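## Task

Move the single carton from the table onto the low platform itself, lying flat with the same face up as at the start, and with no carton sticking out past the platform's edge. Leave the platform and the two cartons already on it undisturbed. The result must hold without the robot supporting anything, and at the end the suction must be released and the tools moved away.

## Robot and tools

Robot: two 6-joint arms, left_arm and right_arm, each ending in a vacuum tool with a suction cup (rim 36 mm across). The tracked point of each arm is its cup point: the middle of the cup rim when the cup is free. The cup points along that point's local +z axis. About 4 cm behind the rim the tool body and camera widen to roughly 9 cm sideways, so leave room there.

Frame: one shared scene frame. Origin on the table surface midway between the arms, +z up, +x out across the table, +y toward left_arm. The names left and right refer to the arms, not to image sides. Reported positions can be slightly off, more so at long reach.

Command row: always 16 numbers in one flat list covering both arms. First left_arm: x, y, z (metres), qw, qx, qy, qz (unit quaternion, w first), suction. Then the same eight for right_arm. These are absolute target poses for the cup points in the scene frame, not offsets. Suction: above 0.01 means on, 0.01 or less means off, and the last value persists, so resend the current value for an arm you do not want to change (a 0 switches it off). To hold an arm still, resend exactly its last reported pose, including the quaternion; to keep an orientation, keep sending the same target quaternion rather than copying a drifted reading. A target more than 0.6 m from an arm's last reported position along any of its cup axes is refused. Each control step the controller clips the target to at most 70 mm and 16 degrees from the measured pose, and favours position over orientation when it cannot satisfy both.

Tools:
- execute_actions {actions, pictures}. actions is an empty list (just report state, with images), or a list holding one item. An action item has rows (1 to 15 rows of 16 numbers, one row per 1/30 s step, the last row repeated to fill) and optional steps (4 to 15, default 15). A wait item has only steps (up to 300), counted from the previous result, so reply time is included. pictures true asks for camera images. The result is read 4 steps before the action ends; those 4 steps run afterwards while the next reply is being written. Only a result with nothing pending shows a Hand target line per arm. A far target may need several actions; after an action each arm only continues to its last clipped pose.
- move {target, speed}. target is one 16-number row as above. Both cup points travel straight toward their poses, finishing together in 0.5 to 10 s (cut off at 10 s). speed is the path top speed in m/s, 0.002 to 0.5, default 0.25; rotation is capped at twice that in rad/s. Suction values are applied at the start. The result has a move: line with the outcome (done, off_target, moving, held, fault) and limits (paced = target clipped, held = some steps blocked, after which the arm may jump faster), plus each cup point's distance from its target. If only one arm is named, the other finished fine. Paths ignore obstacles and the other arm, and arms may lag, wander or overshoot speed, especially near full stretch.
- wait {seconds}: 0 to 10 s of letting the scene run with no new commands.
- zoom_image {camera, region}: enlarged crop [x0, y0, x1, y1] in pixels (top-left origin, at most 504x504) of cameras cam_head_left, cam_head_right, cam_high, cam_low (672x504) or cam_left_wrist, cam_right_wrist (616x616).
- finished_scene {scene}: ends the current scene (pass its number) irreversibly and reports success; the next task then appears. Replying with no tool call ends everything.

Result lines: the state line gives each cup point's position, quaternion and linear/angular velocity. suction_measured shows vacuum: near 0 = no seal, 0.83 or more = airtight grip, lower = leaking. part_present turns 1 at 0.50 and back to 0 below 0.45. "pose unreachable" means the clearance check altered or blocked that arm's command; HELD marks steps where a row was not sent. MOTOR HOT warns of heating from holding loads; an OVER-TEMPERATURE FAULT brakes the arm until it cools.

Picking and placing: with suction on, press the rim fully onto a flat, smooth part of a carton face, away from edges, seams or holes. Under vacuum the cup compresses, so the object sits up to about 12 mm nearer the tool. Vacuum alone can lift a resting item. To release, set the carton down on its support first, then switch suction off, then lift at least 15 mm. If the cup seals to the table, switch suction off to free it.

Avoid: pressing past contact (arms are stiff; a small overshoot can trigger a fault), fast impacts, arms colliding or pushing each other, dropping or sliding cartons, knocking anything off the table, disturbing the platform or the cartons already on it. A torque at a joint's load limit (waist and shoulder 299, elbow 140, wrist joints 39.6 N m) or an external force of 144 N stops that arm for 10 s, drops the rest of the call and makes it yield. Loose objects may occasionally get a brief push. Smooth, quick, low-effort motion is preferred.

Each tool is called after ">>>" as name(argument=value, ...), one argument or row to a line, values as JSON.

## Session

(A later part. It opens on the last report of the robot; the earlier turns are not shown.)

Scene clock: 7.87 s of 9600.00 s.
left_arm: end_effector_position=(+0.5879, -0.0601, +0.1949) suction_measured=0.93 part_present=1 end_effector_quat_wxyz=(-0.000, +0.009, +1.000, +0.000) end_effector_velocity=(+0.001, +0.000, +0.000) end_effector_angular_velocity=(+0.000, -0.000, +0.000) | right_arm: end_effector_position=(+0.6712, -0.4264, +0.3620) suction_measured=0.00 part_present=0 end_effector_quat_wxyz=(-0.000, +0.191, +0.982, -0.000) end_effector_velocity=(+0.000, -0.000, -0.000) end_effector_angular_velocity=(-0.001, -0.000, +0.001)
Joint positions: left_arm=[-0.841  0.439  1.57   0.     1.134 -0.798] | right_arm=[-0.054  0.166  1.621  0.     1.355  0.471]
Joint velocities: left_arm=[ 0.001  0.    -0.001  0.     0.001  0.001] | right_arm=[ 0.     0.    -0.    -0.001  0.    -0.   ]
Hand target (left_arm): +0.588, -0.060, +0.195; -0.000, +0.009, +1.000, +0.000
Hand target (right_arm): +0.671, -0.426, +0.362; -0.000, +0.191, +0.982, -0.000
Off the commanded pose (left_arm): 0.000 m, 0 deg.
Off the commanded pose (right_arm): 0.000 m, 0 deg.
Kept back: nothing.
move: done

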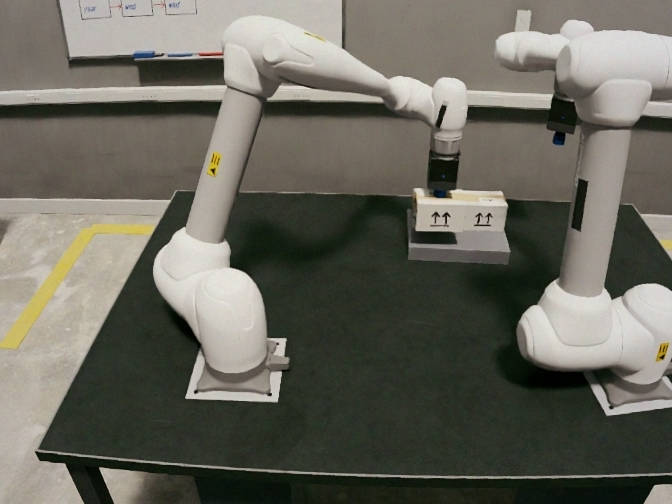

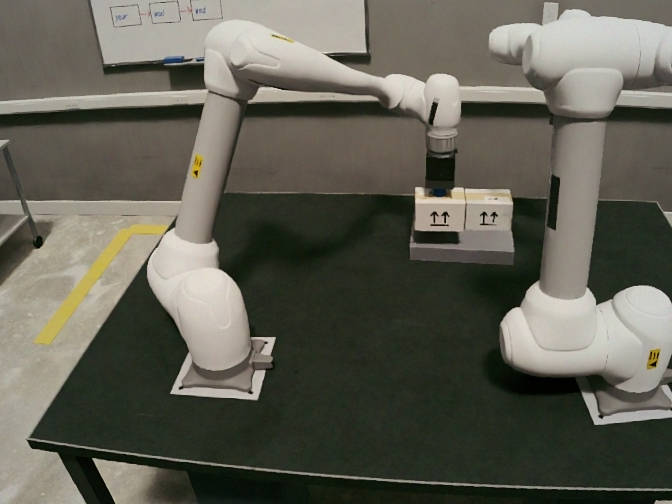

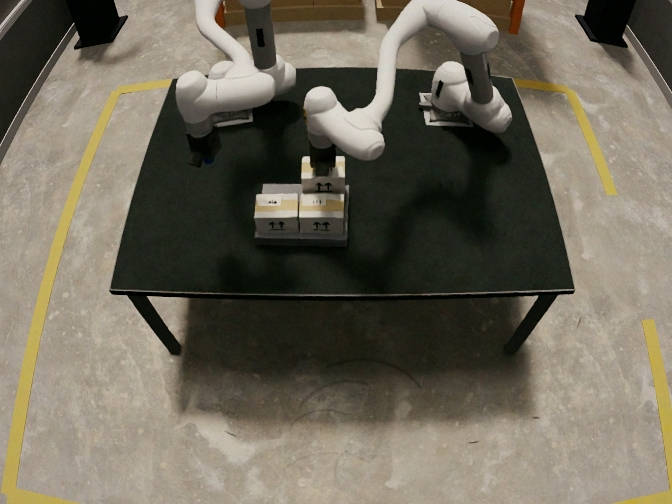

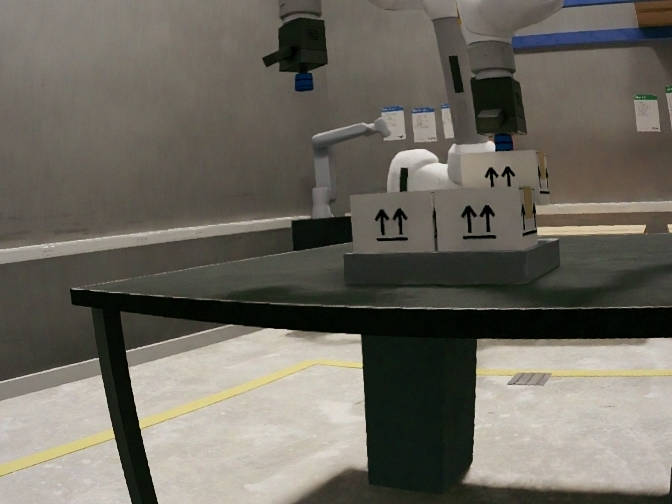

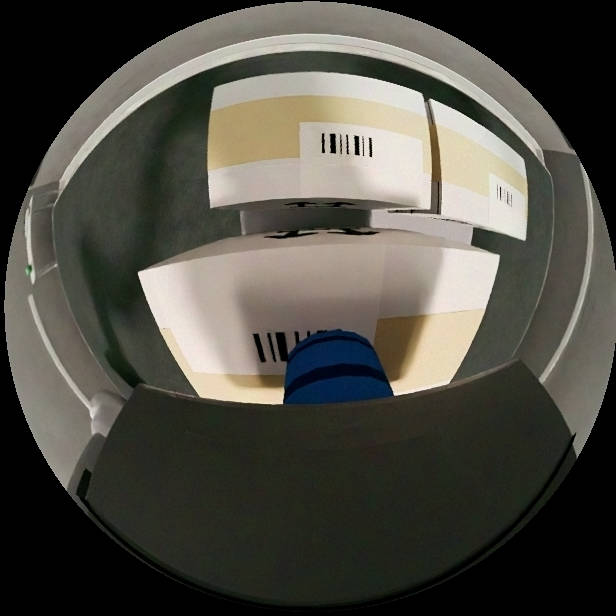

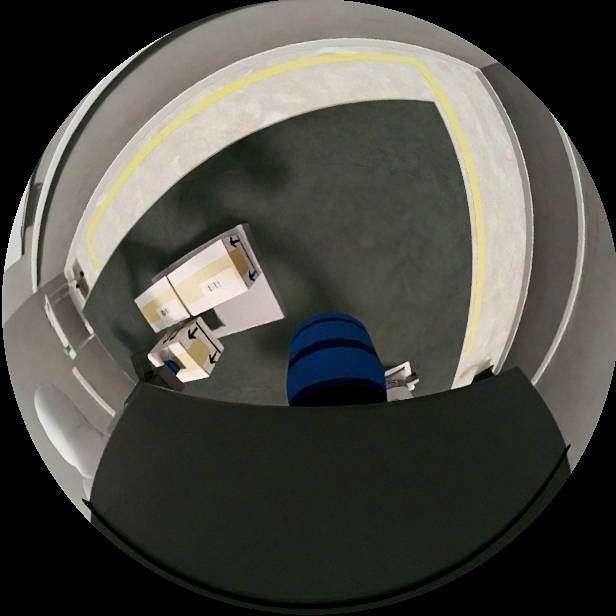

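>>> move(
  target=[0.600, -0.06, 0.142, 0, 0.0175, 1, 0, 1, 0.6712, -0.4264, 0.3620, 0, 0.191, 0.982, 0, 0],
  speed=0.12,
)

Scene clock: 9.90 s of 9600.00 s.
left_arm: end_effector_position=(+0.6000, -0.0600, +0.1419) suction_measured=0.93 part_present=1 end_effector_quat_wxyz=(-0.000, +0.017, +1.000, +0.000) end_effector_velocity=(+0.001, +0.001, -0.000) end_effector_angular_velocity=(+0.001, -0.001, +0.000) | right_arm: end_effector_position=(+0.6712, -0.4264, +0.3620) suction_measured=0.00 part_present=0 end_effector_quat_wxyz=(-0.000, +0.191, +0.982, -0.000) end_effector_velocity=(-0.000, -0.000, +0.000) end_effector_angular_velocity=(+0.000, -0.000, +0.000)
Joint positions: left_arm=[-0.829  0.49   1.596  0.     1.055 -0.77 ] | right_arm=[-0.054  0.166  1.621 -0.     1.355  0.471]
Joint velocities: left_arm=[ 0.001  0.001 -0.     0.001 -0.001  0.   ] | right_arm=[-0.    -0.     0.     0.    -0.    -0.001]
Hand target (left_arm): +0.600, -0.060, +0.142; +0.000, +0.017, +1.000, +0.000
Hand target (right_arm): +0.671, -0.426, +0.362; -0.000, +0.191, +0.982, -0.000
Off the commanded pose (left_arm): 0.000 m, 0 deg.
Off the commanded pose (right_arm): 0.000 m, 0 deg.
Kept back: nothing.
move: done

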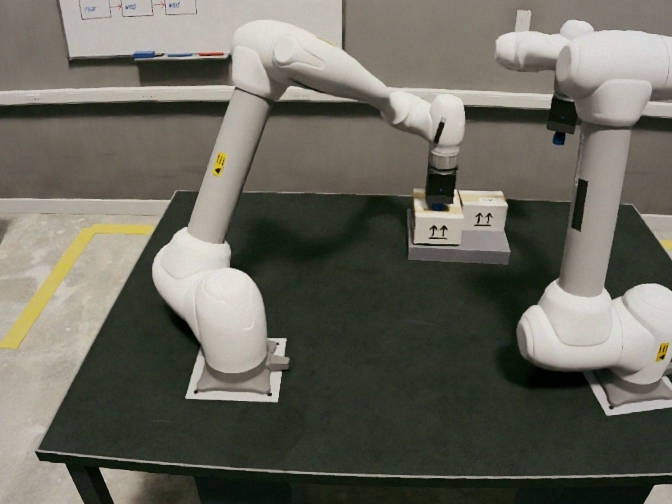

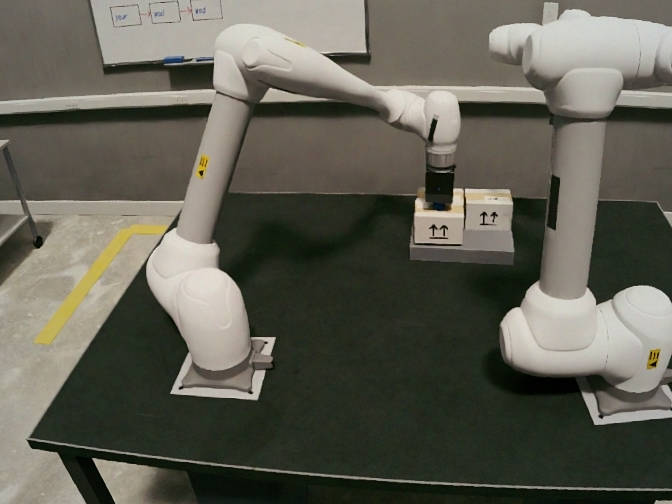

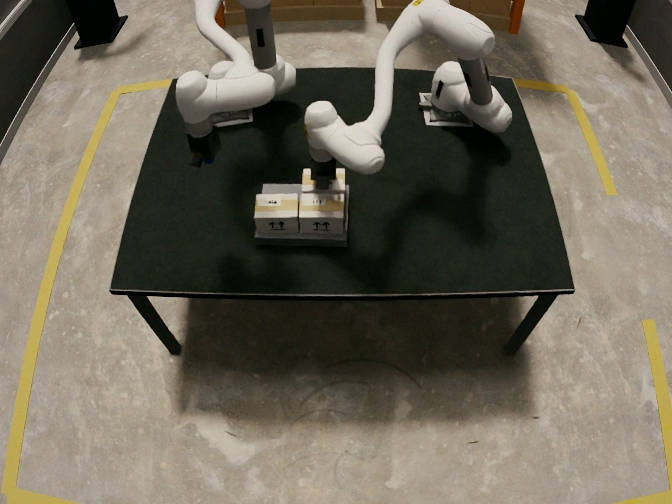

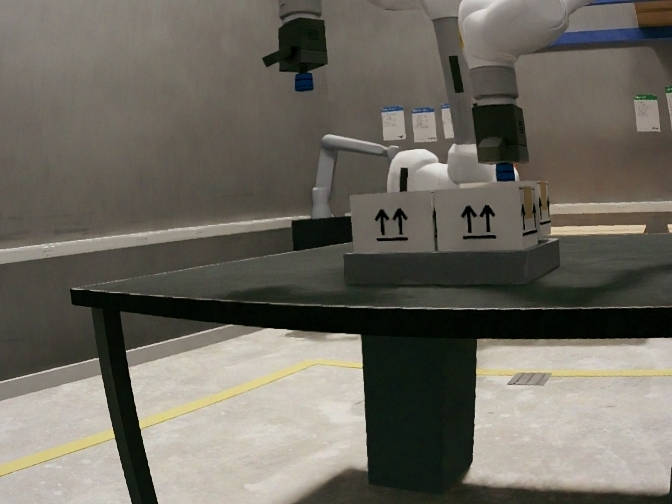

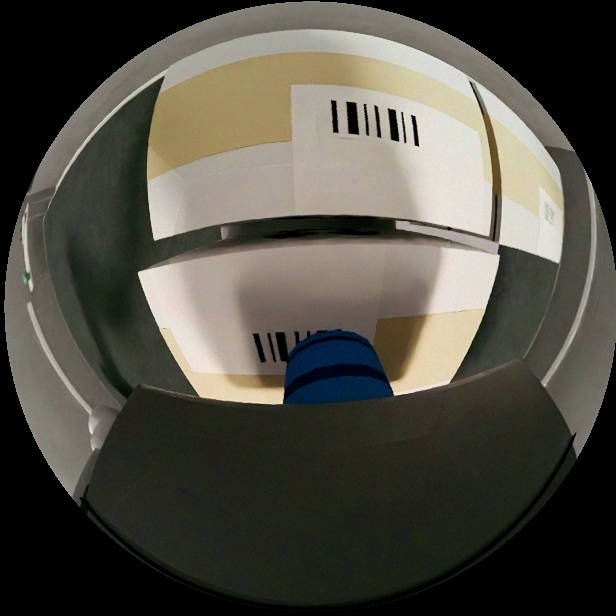

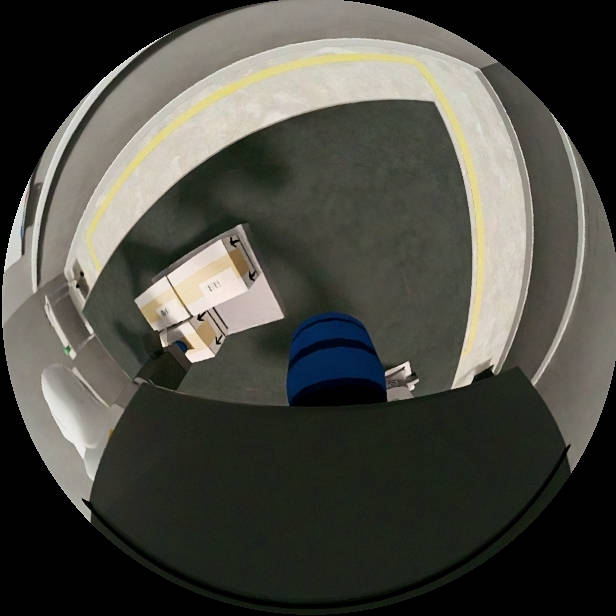

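>>> zoom_image(
  camera="cam_head_left",
  region=[400, 195, 480, 265],
)

>>> zoom_image(
  camera="cam_head_right",
  region=[400, 195, 480, 265],
)

>>> zoom_image(
  camera="cam_low",
  region=[490, 170, 580, 290],
)

>>> zoom_image(
  camera="cam_left_wrist",
  region=[130, 190, 330, 290],
)

>>> zoom_image(
  camera="cam_left_wrist",
  region=[320, 190, 520, 290],
)

>>> zoom_image(
  camera="cam_right_wrist",
  region=[170, 270, 300, 370],
)

Region (400, 195, 480, 265) of cam_head_left's 672x504 image, scaled by 6.300, with more detail than that image has; it fills the top 441 rows of this view, and the rest is white.

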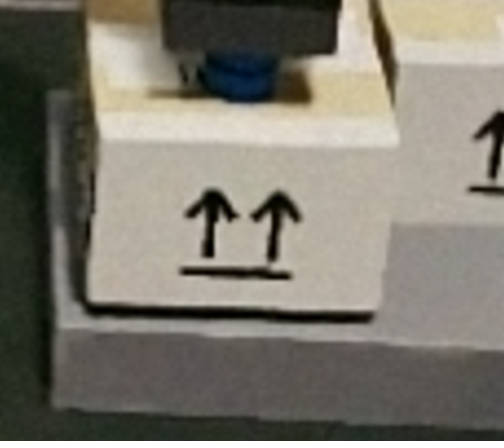

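Region (400, 195, 480, 265) of cam_head_right's 672x504 image, scaled by 6.300, with more detail than that image has; it fills the top 441 rows of this view, and the rest is white.

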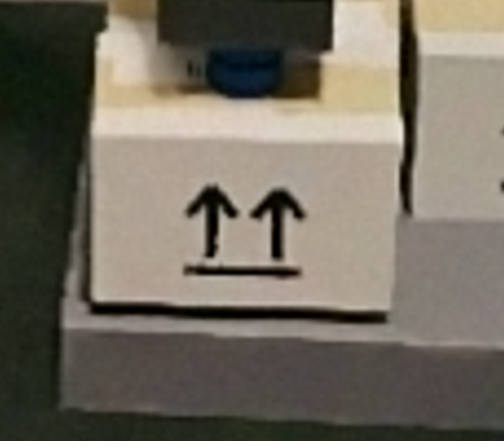

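Region (490, 170, 580, 290) of cam_low's 672x504 image, scaled by 4.200, with more detail than that image has; it fills the left 378 columns of this view, and the rest is white.

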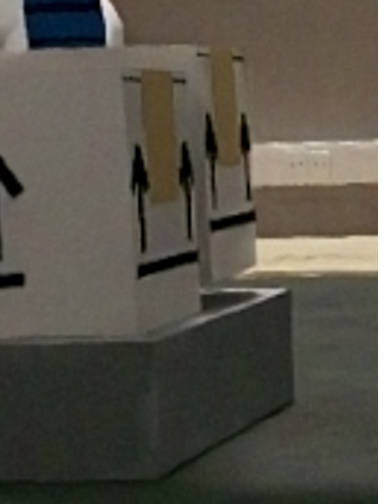

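Region (130, 190, 330, 290) of cam_left_wrist's 616x616 image, scaled by 2.520, with more detail than that image has.

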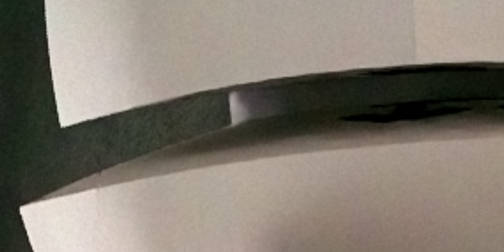

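Region (320, 190, 520, 290) of cam_left_wrist's 616x616 image, scaled by 2.520, with more detail than that image has.

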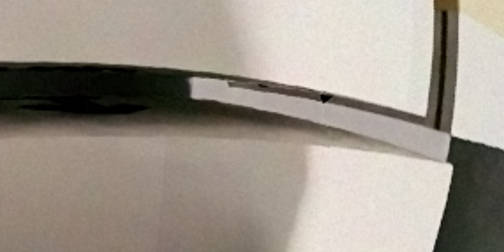

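Region (170, 270, 300, 370) of cam_right_wrist's 616x616 image, scaled by 3.877, with more detail than that image has; it fills the top 388 rows of this view, and the rest is white.

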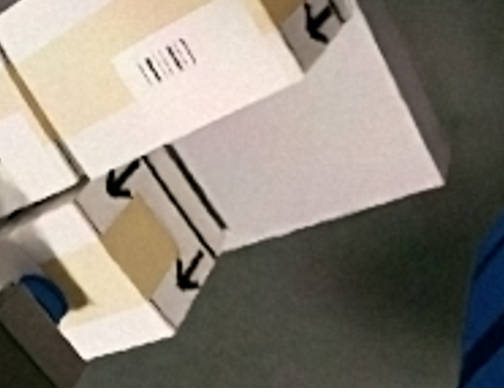

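>>> move(
  target=[0.600, -0.06, 0.1322, 0, 0.0305, 0.9995, 0, 1, 0.6712, -0.4264, 0.3620, 0, 0.191, 0.982, 0, 0],
  speed=0.035,
)

Scene clock: 11.20 s of 9600.00 s.
left_arm: end_effector_position=(+0.6000, -0.0600, +0.1322) suction_measured=0.93 part_present=1 end_effector_quat_wxyz=(+0.000, +0.030, +1.000, +0.000) end_effector_velocity=(+0.000, +0.000, +0.000) end_effector_angular_velocity=(-0.000, +0.000, +0.001) | right_arm: end_effector_position=(+0.6712, -0.4264, +0.3620) suction_measured=0.00 part_present=0 end_effector_quat_wxyz=(-0.000, +0.191, +0.982, -0.000) end_effector_velocity=(-0.000, -0.000, +0.000) end_effector_angular_velocity=(+0.000, -0.000, -0.000)
Joint positions: left_arm=[-0.829  0.498  1.604  0.     1.04  -0.744] | right_arm=[-0.054  0.166  1.621 -0.     1.355  0.471]
Joint velocities: left_arm=[ 0.001 -0.     0.    -0.001  0.001  0.   ] | right_arm=[-0. -0. -0.  0.  0.  0.]
Hand target (left_arm): +0.600, -0.060, +0.132; +0.000, +0.030, +1.000, +0.000
Hand target (right_arm): +0.671, -0.426, +0.362; -0.000, +0.191, +0.982, -0.000
Off the commanded pose (left_arm): 0.000 m, 0 deg.
Off the commanded pose (right_arm): 0.000 m, 0 deg.
Kept back: nothing.
move: done

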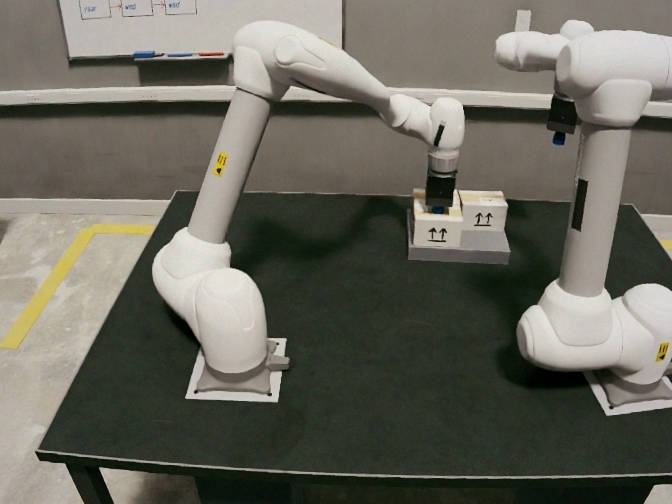

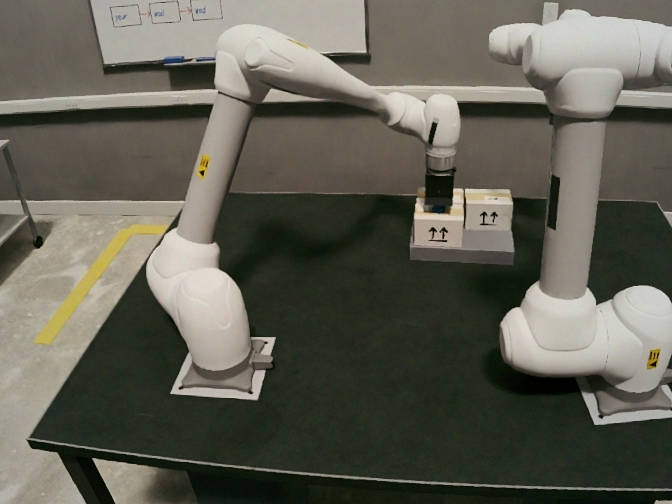

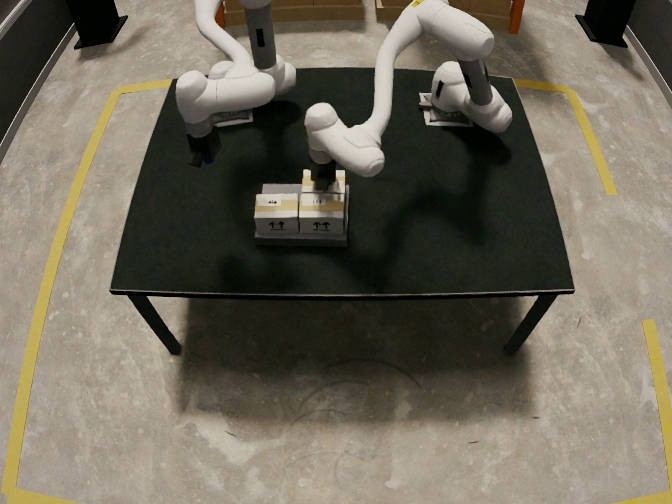

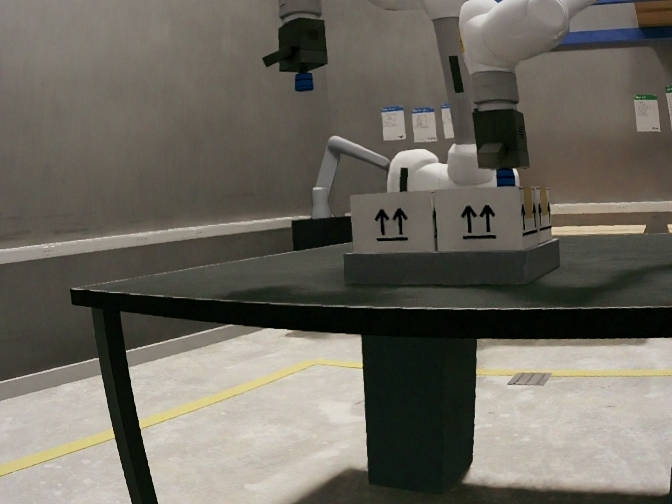

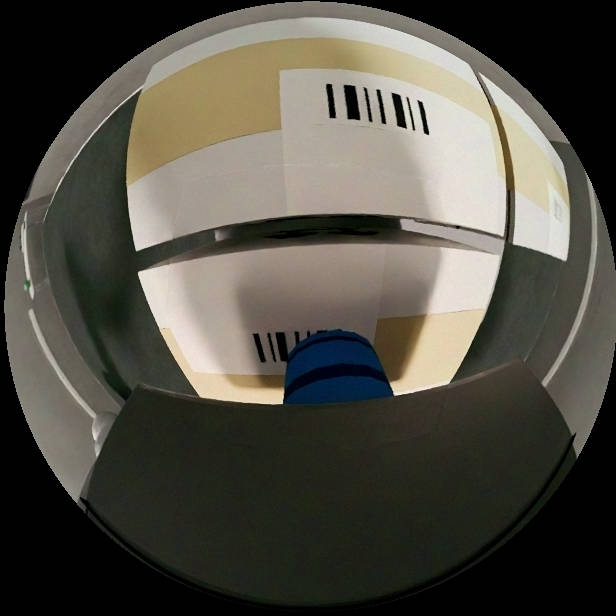

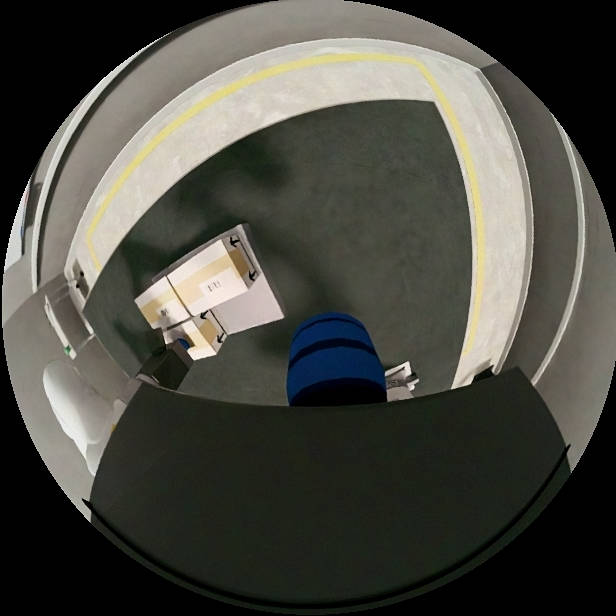

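>>> zoom_image(
  camera="cam_head_left",
  region=[400, 195, 480, 265],
)

>>> zoom_image(
  camera="cam_low",
  region=[510, 175, 570, 260],
)

>>> zoom_image(
  camera="cam_right_wrist",
  region=[170, 270, 300, 370],
)

Region (400, 195, 480, 265) of cam_head_left's 672x504 image, scaled by 6.300, with more detail than that image has; it fills the top 441 rows of this view, and the rest is white.

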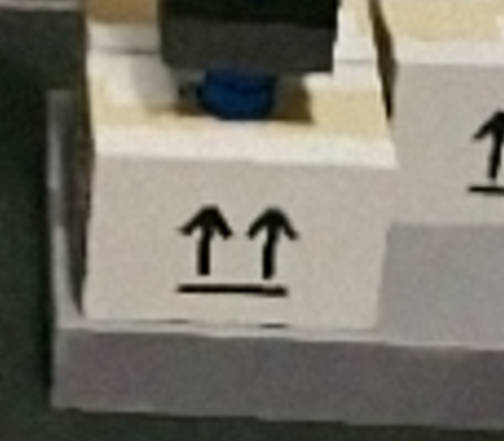

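Region (510, 175, 570, 260) of cam_low's 672x504 image, scaled by 5.929, with more detail than that image has; it fills the left 356 columns of this view, and the rest is white.

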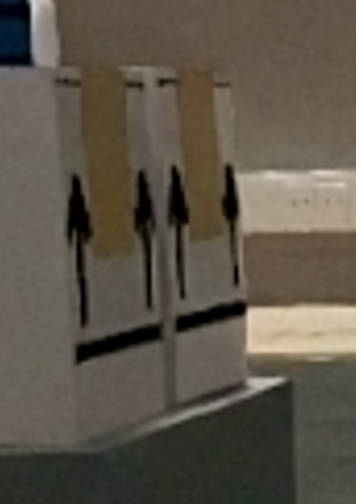

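Region (170, 270, 300, 370) of cam_right_wrist's 616x616 image, scaled by 3.877, with more detail than that image has; it fills the top 388 rows of this view, and the rest is white.

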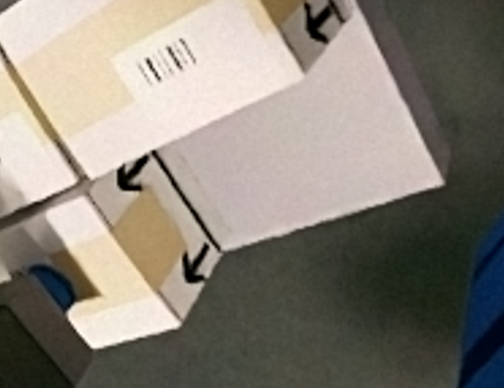

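>>> execute_actions(
  actions=[
    {"rows": [[0.6,-0.06,0.1318,0,0.0305,0.9995,0,1,0.6712,-0.4264,0.362,0,0.191,0.982,0,0],[0.6,-0.06,0.1314,0,0.0305,0.9995,0,1,0.6712,-0.4264,0.362,0,0.191,0.982,0,0],[0.6,-0.06,0.1314,0,0.0305,0.9995,0,1,0.6712,-0.4264,0.362,0,0.191,0.982,0,0],[0.6,-0.06,0.1314,0,0.0305,0.9995,0,1,0.6712,-0.4264,0.362,0,0.191,0.982,0,0],[0.6,-0.06,0.1314,0,0.0305,0.9995,0,0,0.6712,-0.4264,0.362,0,0.191,0.982,0,0],[0.6,-0.06,0.1314,0,0.0305,0.9995,0,0,0.6712,-0.4264,0.362,0,0.191,0.982,0,0],[0.6,-0.06,0.1314,0,0.0305,0.9995,0,0,0.6712,-0.4264,0.362,0,0.191,0.982,0,0],[0.6,-0.06,0.1314,0,0.0305,0.9995,0,0,0.6712,-0.4264,0.362,0,0.191,0.982,0,0],[0.6,-0.06,0.1314,0,0.0305,0.9995,0,0,0.6712,-0.4264,0.362,0,0.191,0.982,0,0],[0.6,-0.06,0.1314,0,0.0305,0.9995,0,0,0.6712,-0.4264,0.362,0,0.191,0.982,0,0],[0.6,-0.06,0.1314,0,0.0305,0.9995,0,0,0.6712,-0.4264,0.362,0,0.191,0.982,0,0]], "steps": 11},
  ],
)

Scene clock: 11.83 s of 9600.00 s.
left_arm: end_effector_position=(+0.6000, -0.0600, +0.1314) suction_measured=0.00 part_present=0 end_effector_quat_wxyz=(+0.000, +0.030, +1.000, -0.000) end_effector_velocity=(-0.000, -0.000, +0.000) end_effector_angular_velocity=(+0.001, -0.001, -0.001) | right_arm: end_effector_position=(+0.6712, -0.4264, +0.3620) suction_measured=0.00 part_present=0 end_effector_quat_wxyz=(-0.000, +0.191, +0.982, -0.000) end_effector_velocity=(+0.000, -0.000, -0.000) end_effector_angular_velocity=(-0.001, -0.000, +0.000)
Joint positions: left_arm=[-0.829  0.499  1.604 -0.     1.039 -0.744] | right_arm=[-0.054  0.166  1.621 -0.     1.355  0.471]
Joint velocities: left_arm=[-0.001 -0.     0.     0.001  0.001 -0.   ] | right_arm=[-0.     0.    -0.    -0.001  0.    -0.   ]
Steps of this call (steps 1 to 12: nothing new was sent; steps 13 to 19: the first 7 steps of this action). Readings (end_effector_position | what the end effector reports):
13: left_arm (+0.6000, -0.0600, +0.1322) | right_arm (+0.6712, -0.4264, +0.3620) | left_arm suction_measured=0.93 part_present=1 | right_arm suction_measured=0.00 part_present=0
14: left_arm (+0.6000, -0.0600, +0.1320) | right_arm (+0.6712, -0.4264, +0.3620) | left_arm suction_measured=0.93 part_present=1 | right_arm suction_measured=0.00 part_present=0
16: left_arm (+0.6000, -0.0600, +0.1314) | right_arm (+0.6712, -0.4264, +0.3620) | left_arm suction_measured=0.93 part_present=1 | right_arm suction_measured=0.00 part_present=0
19: the state above

>>> move(
  target=[0.598, -0.035, 0.32, 0, 0.0305, 0.9995, 0, 0, 0.6712, -0.4264, 0.3620, 0, 0.191, 0.982, 0, 0],
  speed=0.3,
)

Scene clock: 13.07 s of 9600.00 s.
left_arm: end_effector_position=(+0.5979, -0.0349, +0.3202) suction_measured=0.00 part_present=0 end_effector_quat_wxyz=(+0.000, +0.031, +1.000, -0.000) end_effector_velocity=(-0.001, -0.001, +0.000) end_effector_angular_velocity=(-0.000, +0.000, -0.001) | right_arm: end_effector_position=(+0.6712, -0.4264, +0.3620) suction_measured=0.00 part_present=0 end_effector_quat_wxyz=(-0.000, +0.191, +0.982, -0.000) end_effector_velocity=(+0.000, +0.000, -0.001) end_effector_angular_velocity=(+0.001, +0.001, -0.000)
Joint positions: left_arm=[-0.808  0.356  1.452 -0.     1.333 -0.723] | right_arm=[-0.054  0.166  1.621 -0.     1.355  0.471]
Joint velocities: left_arm=[-0.001  0.    -0.    -0.     0.     0.   ] | right_arm=[-0.     0.001  0.     0.001 -0.    -0.   ]
Hand target (left_arm): +0.598, -0.035, +0.320; -0.000, +0.031, +1.000, -0.000
Hand target (right_arm): +0.671, -0.426, +0.362; -0.000, +0.191, +0.982, -0.000
Off your previous action's commanded pose (left_arm): 0.000 m, 0 deg at its last step (step 4 of this call).
Off your previous action's commanded pose (right_arm): 0.000 m, 0 deg at its last step (step 4 of this call).
Off the commanded pose (left_arm): 0.000 m, 0 deg.
Off the commanded pose (right_arm): 0.000 m, 0 deg.
Kept back: nothing.
move: done

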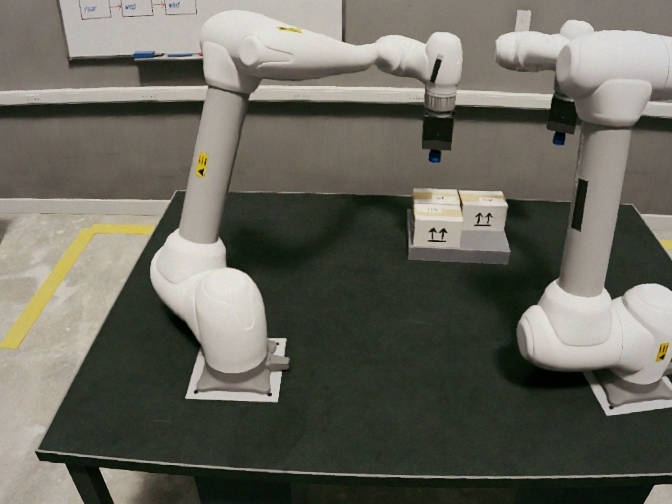

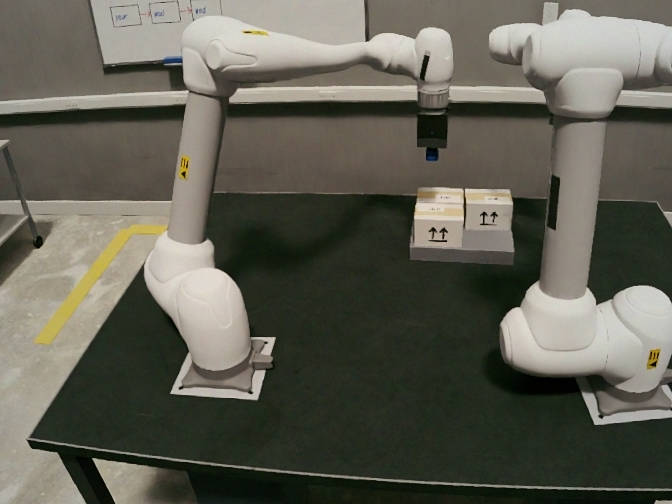

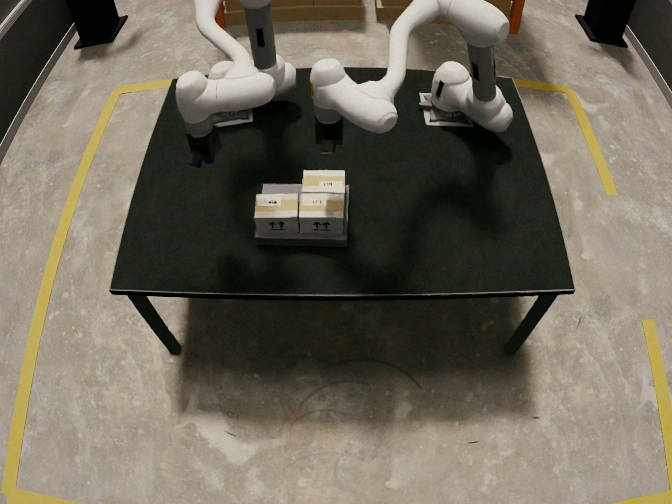

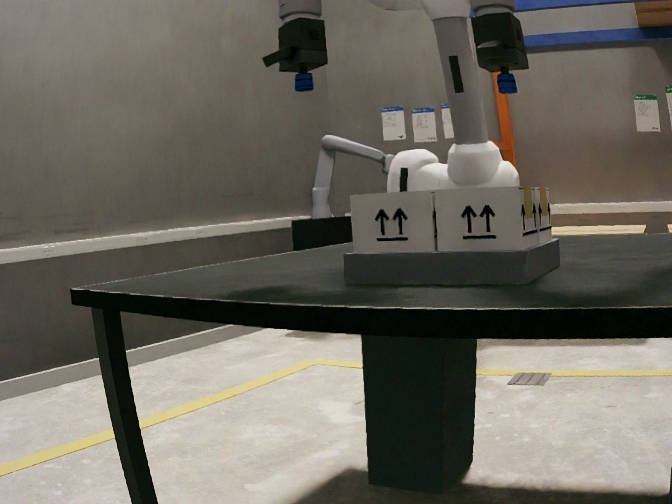

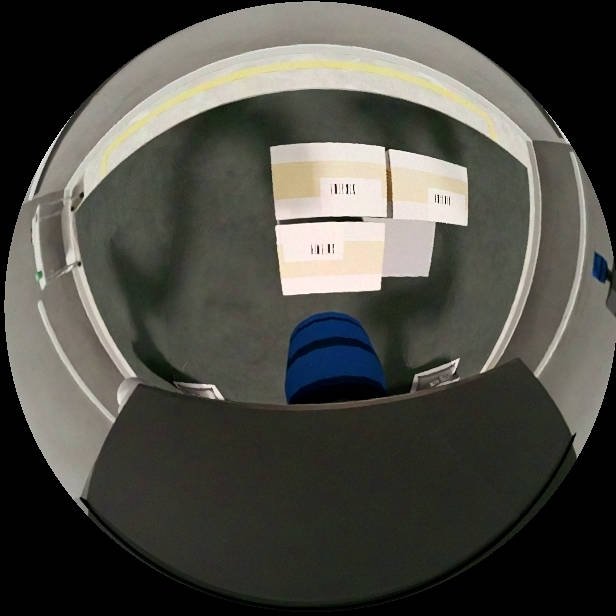

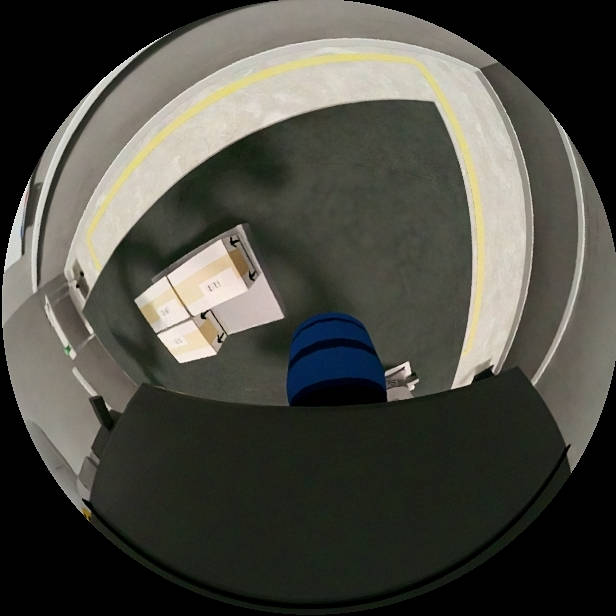

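>>> zoom_image(
  camera="cam_head_left",
  region=[395, 180, 520, 270],
)

>>> zoom_image(
  camera="cam_head_right",
  region=[400, 195, 480, 265],
)

Region (395, 180, 520, 270) of cam_head_left's 672x504 image, scaled by 4.032, with more detail than that image has; it fills the top 363 rows of this view, and the rest is white.

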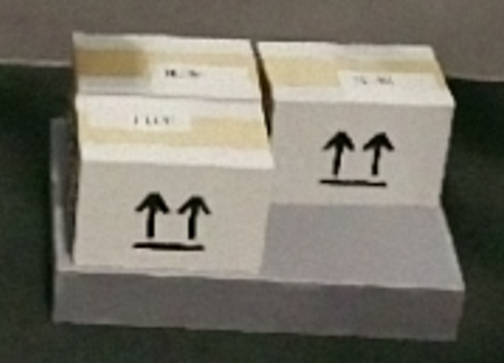

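Region (400, 195, 480, 265) of cam_head_right's 672x504 image, scaled by 6.300, with more detail than that image has; it fills the top 441 rows of this view, and the rest is white.

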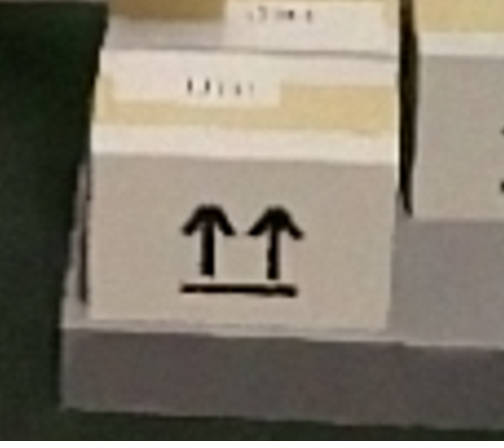

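>>> move(
  target=[0.6, 0.2, 0.33, 0, 0.0305, 0.9995, 0, 0, 0.6712, -0.4264, 0.3620, 0, 0.191, 0.982, 0, 0],
  speed=0.4,
)

Scene clock: 14.33 s of 9600.00 s.
left_arm: end_effector_position=(+0.6000, +0.2000, +0.3302) suction_measured=0.00 part_present=0 end_effector_quat_wxyz=(+0.000, +0.031, +1.000, -0.000) end_effector_velocity=(+0.000, +0.000, -0.000) end_effector_angular_velocity=(-0.000, -0.000, -0.000) | right_arm: end_effector_position=(+0.6712, -0.4264, +0.3620) suction_measured=0.00 part_present=0 end_effector_quat_wxyz=(-0.000, +0.191, +0.982, -0.000) end_effector_velocity=(+0.000, +0.000, -0.000) end_effector_angular_velocity=(-0.000, +0.000, +0.000)
Joint positions: left_arm=[-0.535  0.146  1.704 -0.     1.292 -0.45 ] | right_arm=[-0.054  0.166  1.621  0.     1.355  0.471]
Joint velocities: left_arm=[ 0.001  0.     0.     0.    -0.001  0.001] | right_arm=[ 0.  0. -0. -0.  0. -0.]
Hand target (left_arm): +0.600, +0.200, +0.330; +0.000, +0.030, +1.000, -0.000
Hand target (right_arm): +0.671, -0.426, +0.362; -0.000, +0.191, +0.982, -0.000
Off the commanded pose (left_arm): 0.000 m, 0 deg.
Off the commanded pose (right_arm): 0.000 m, 0 deg.
Kept back: nothing.
move: done

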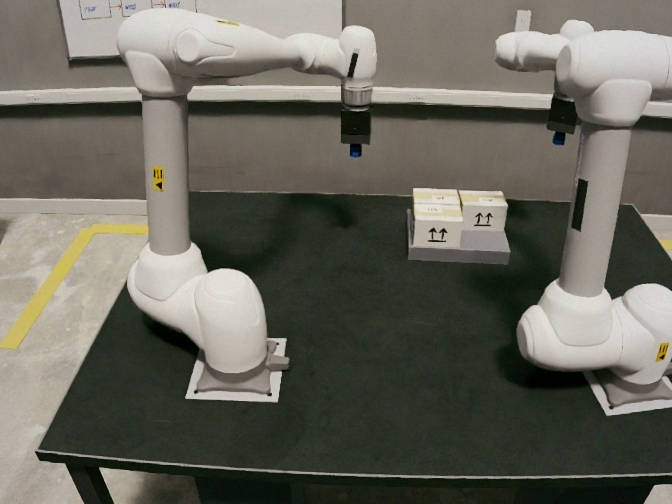

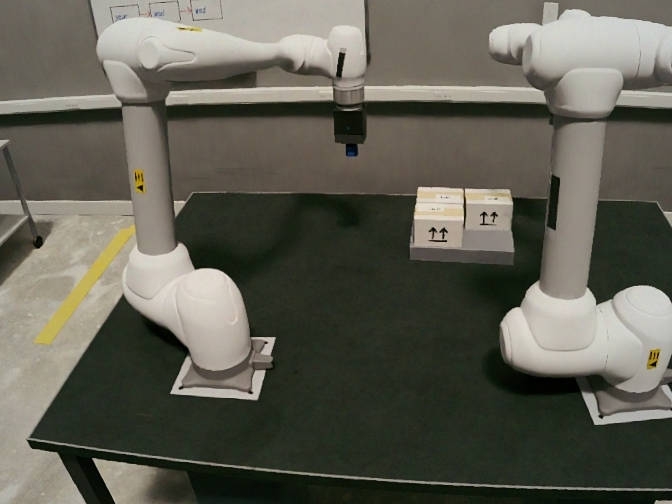

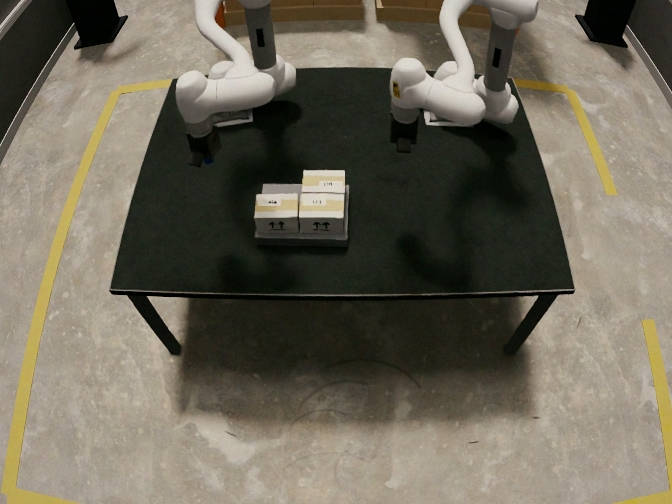

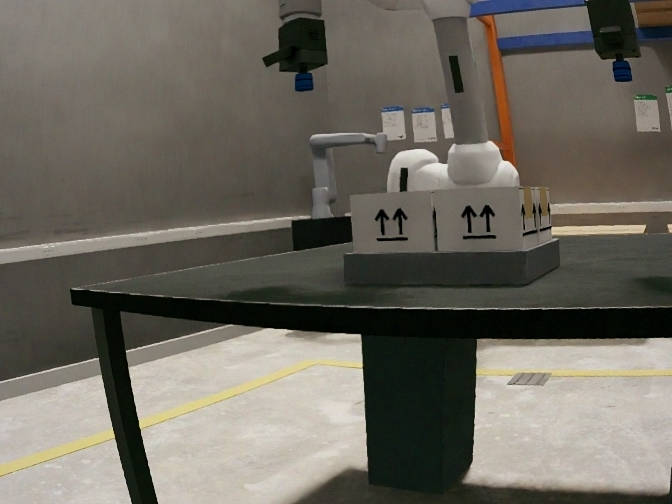

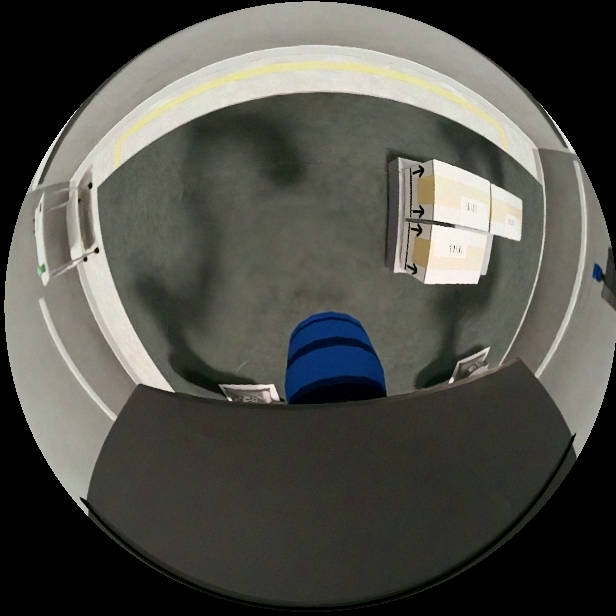

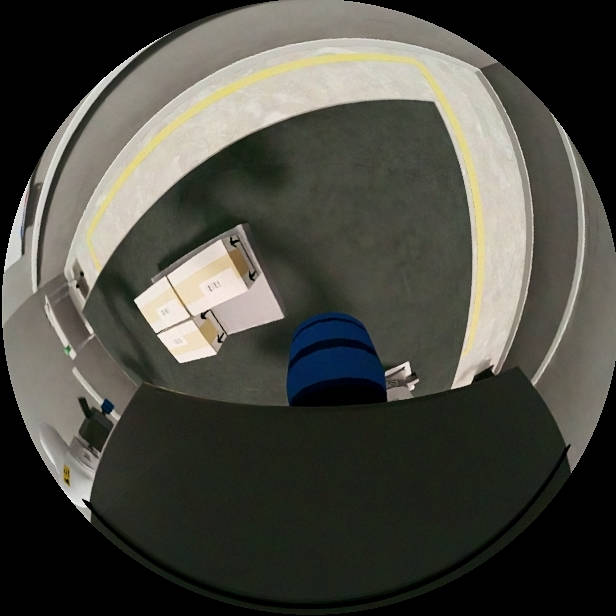

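>>> finished_scene(
  scene=2,
)

The scene is finished: the task was done.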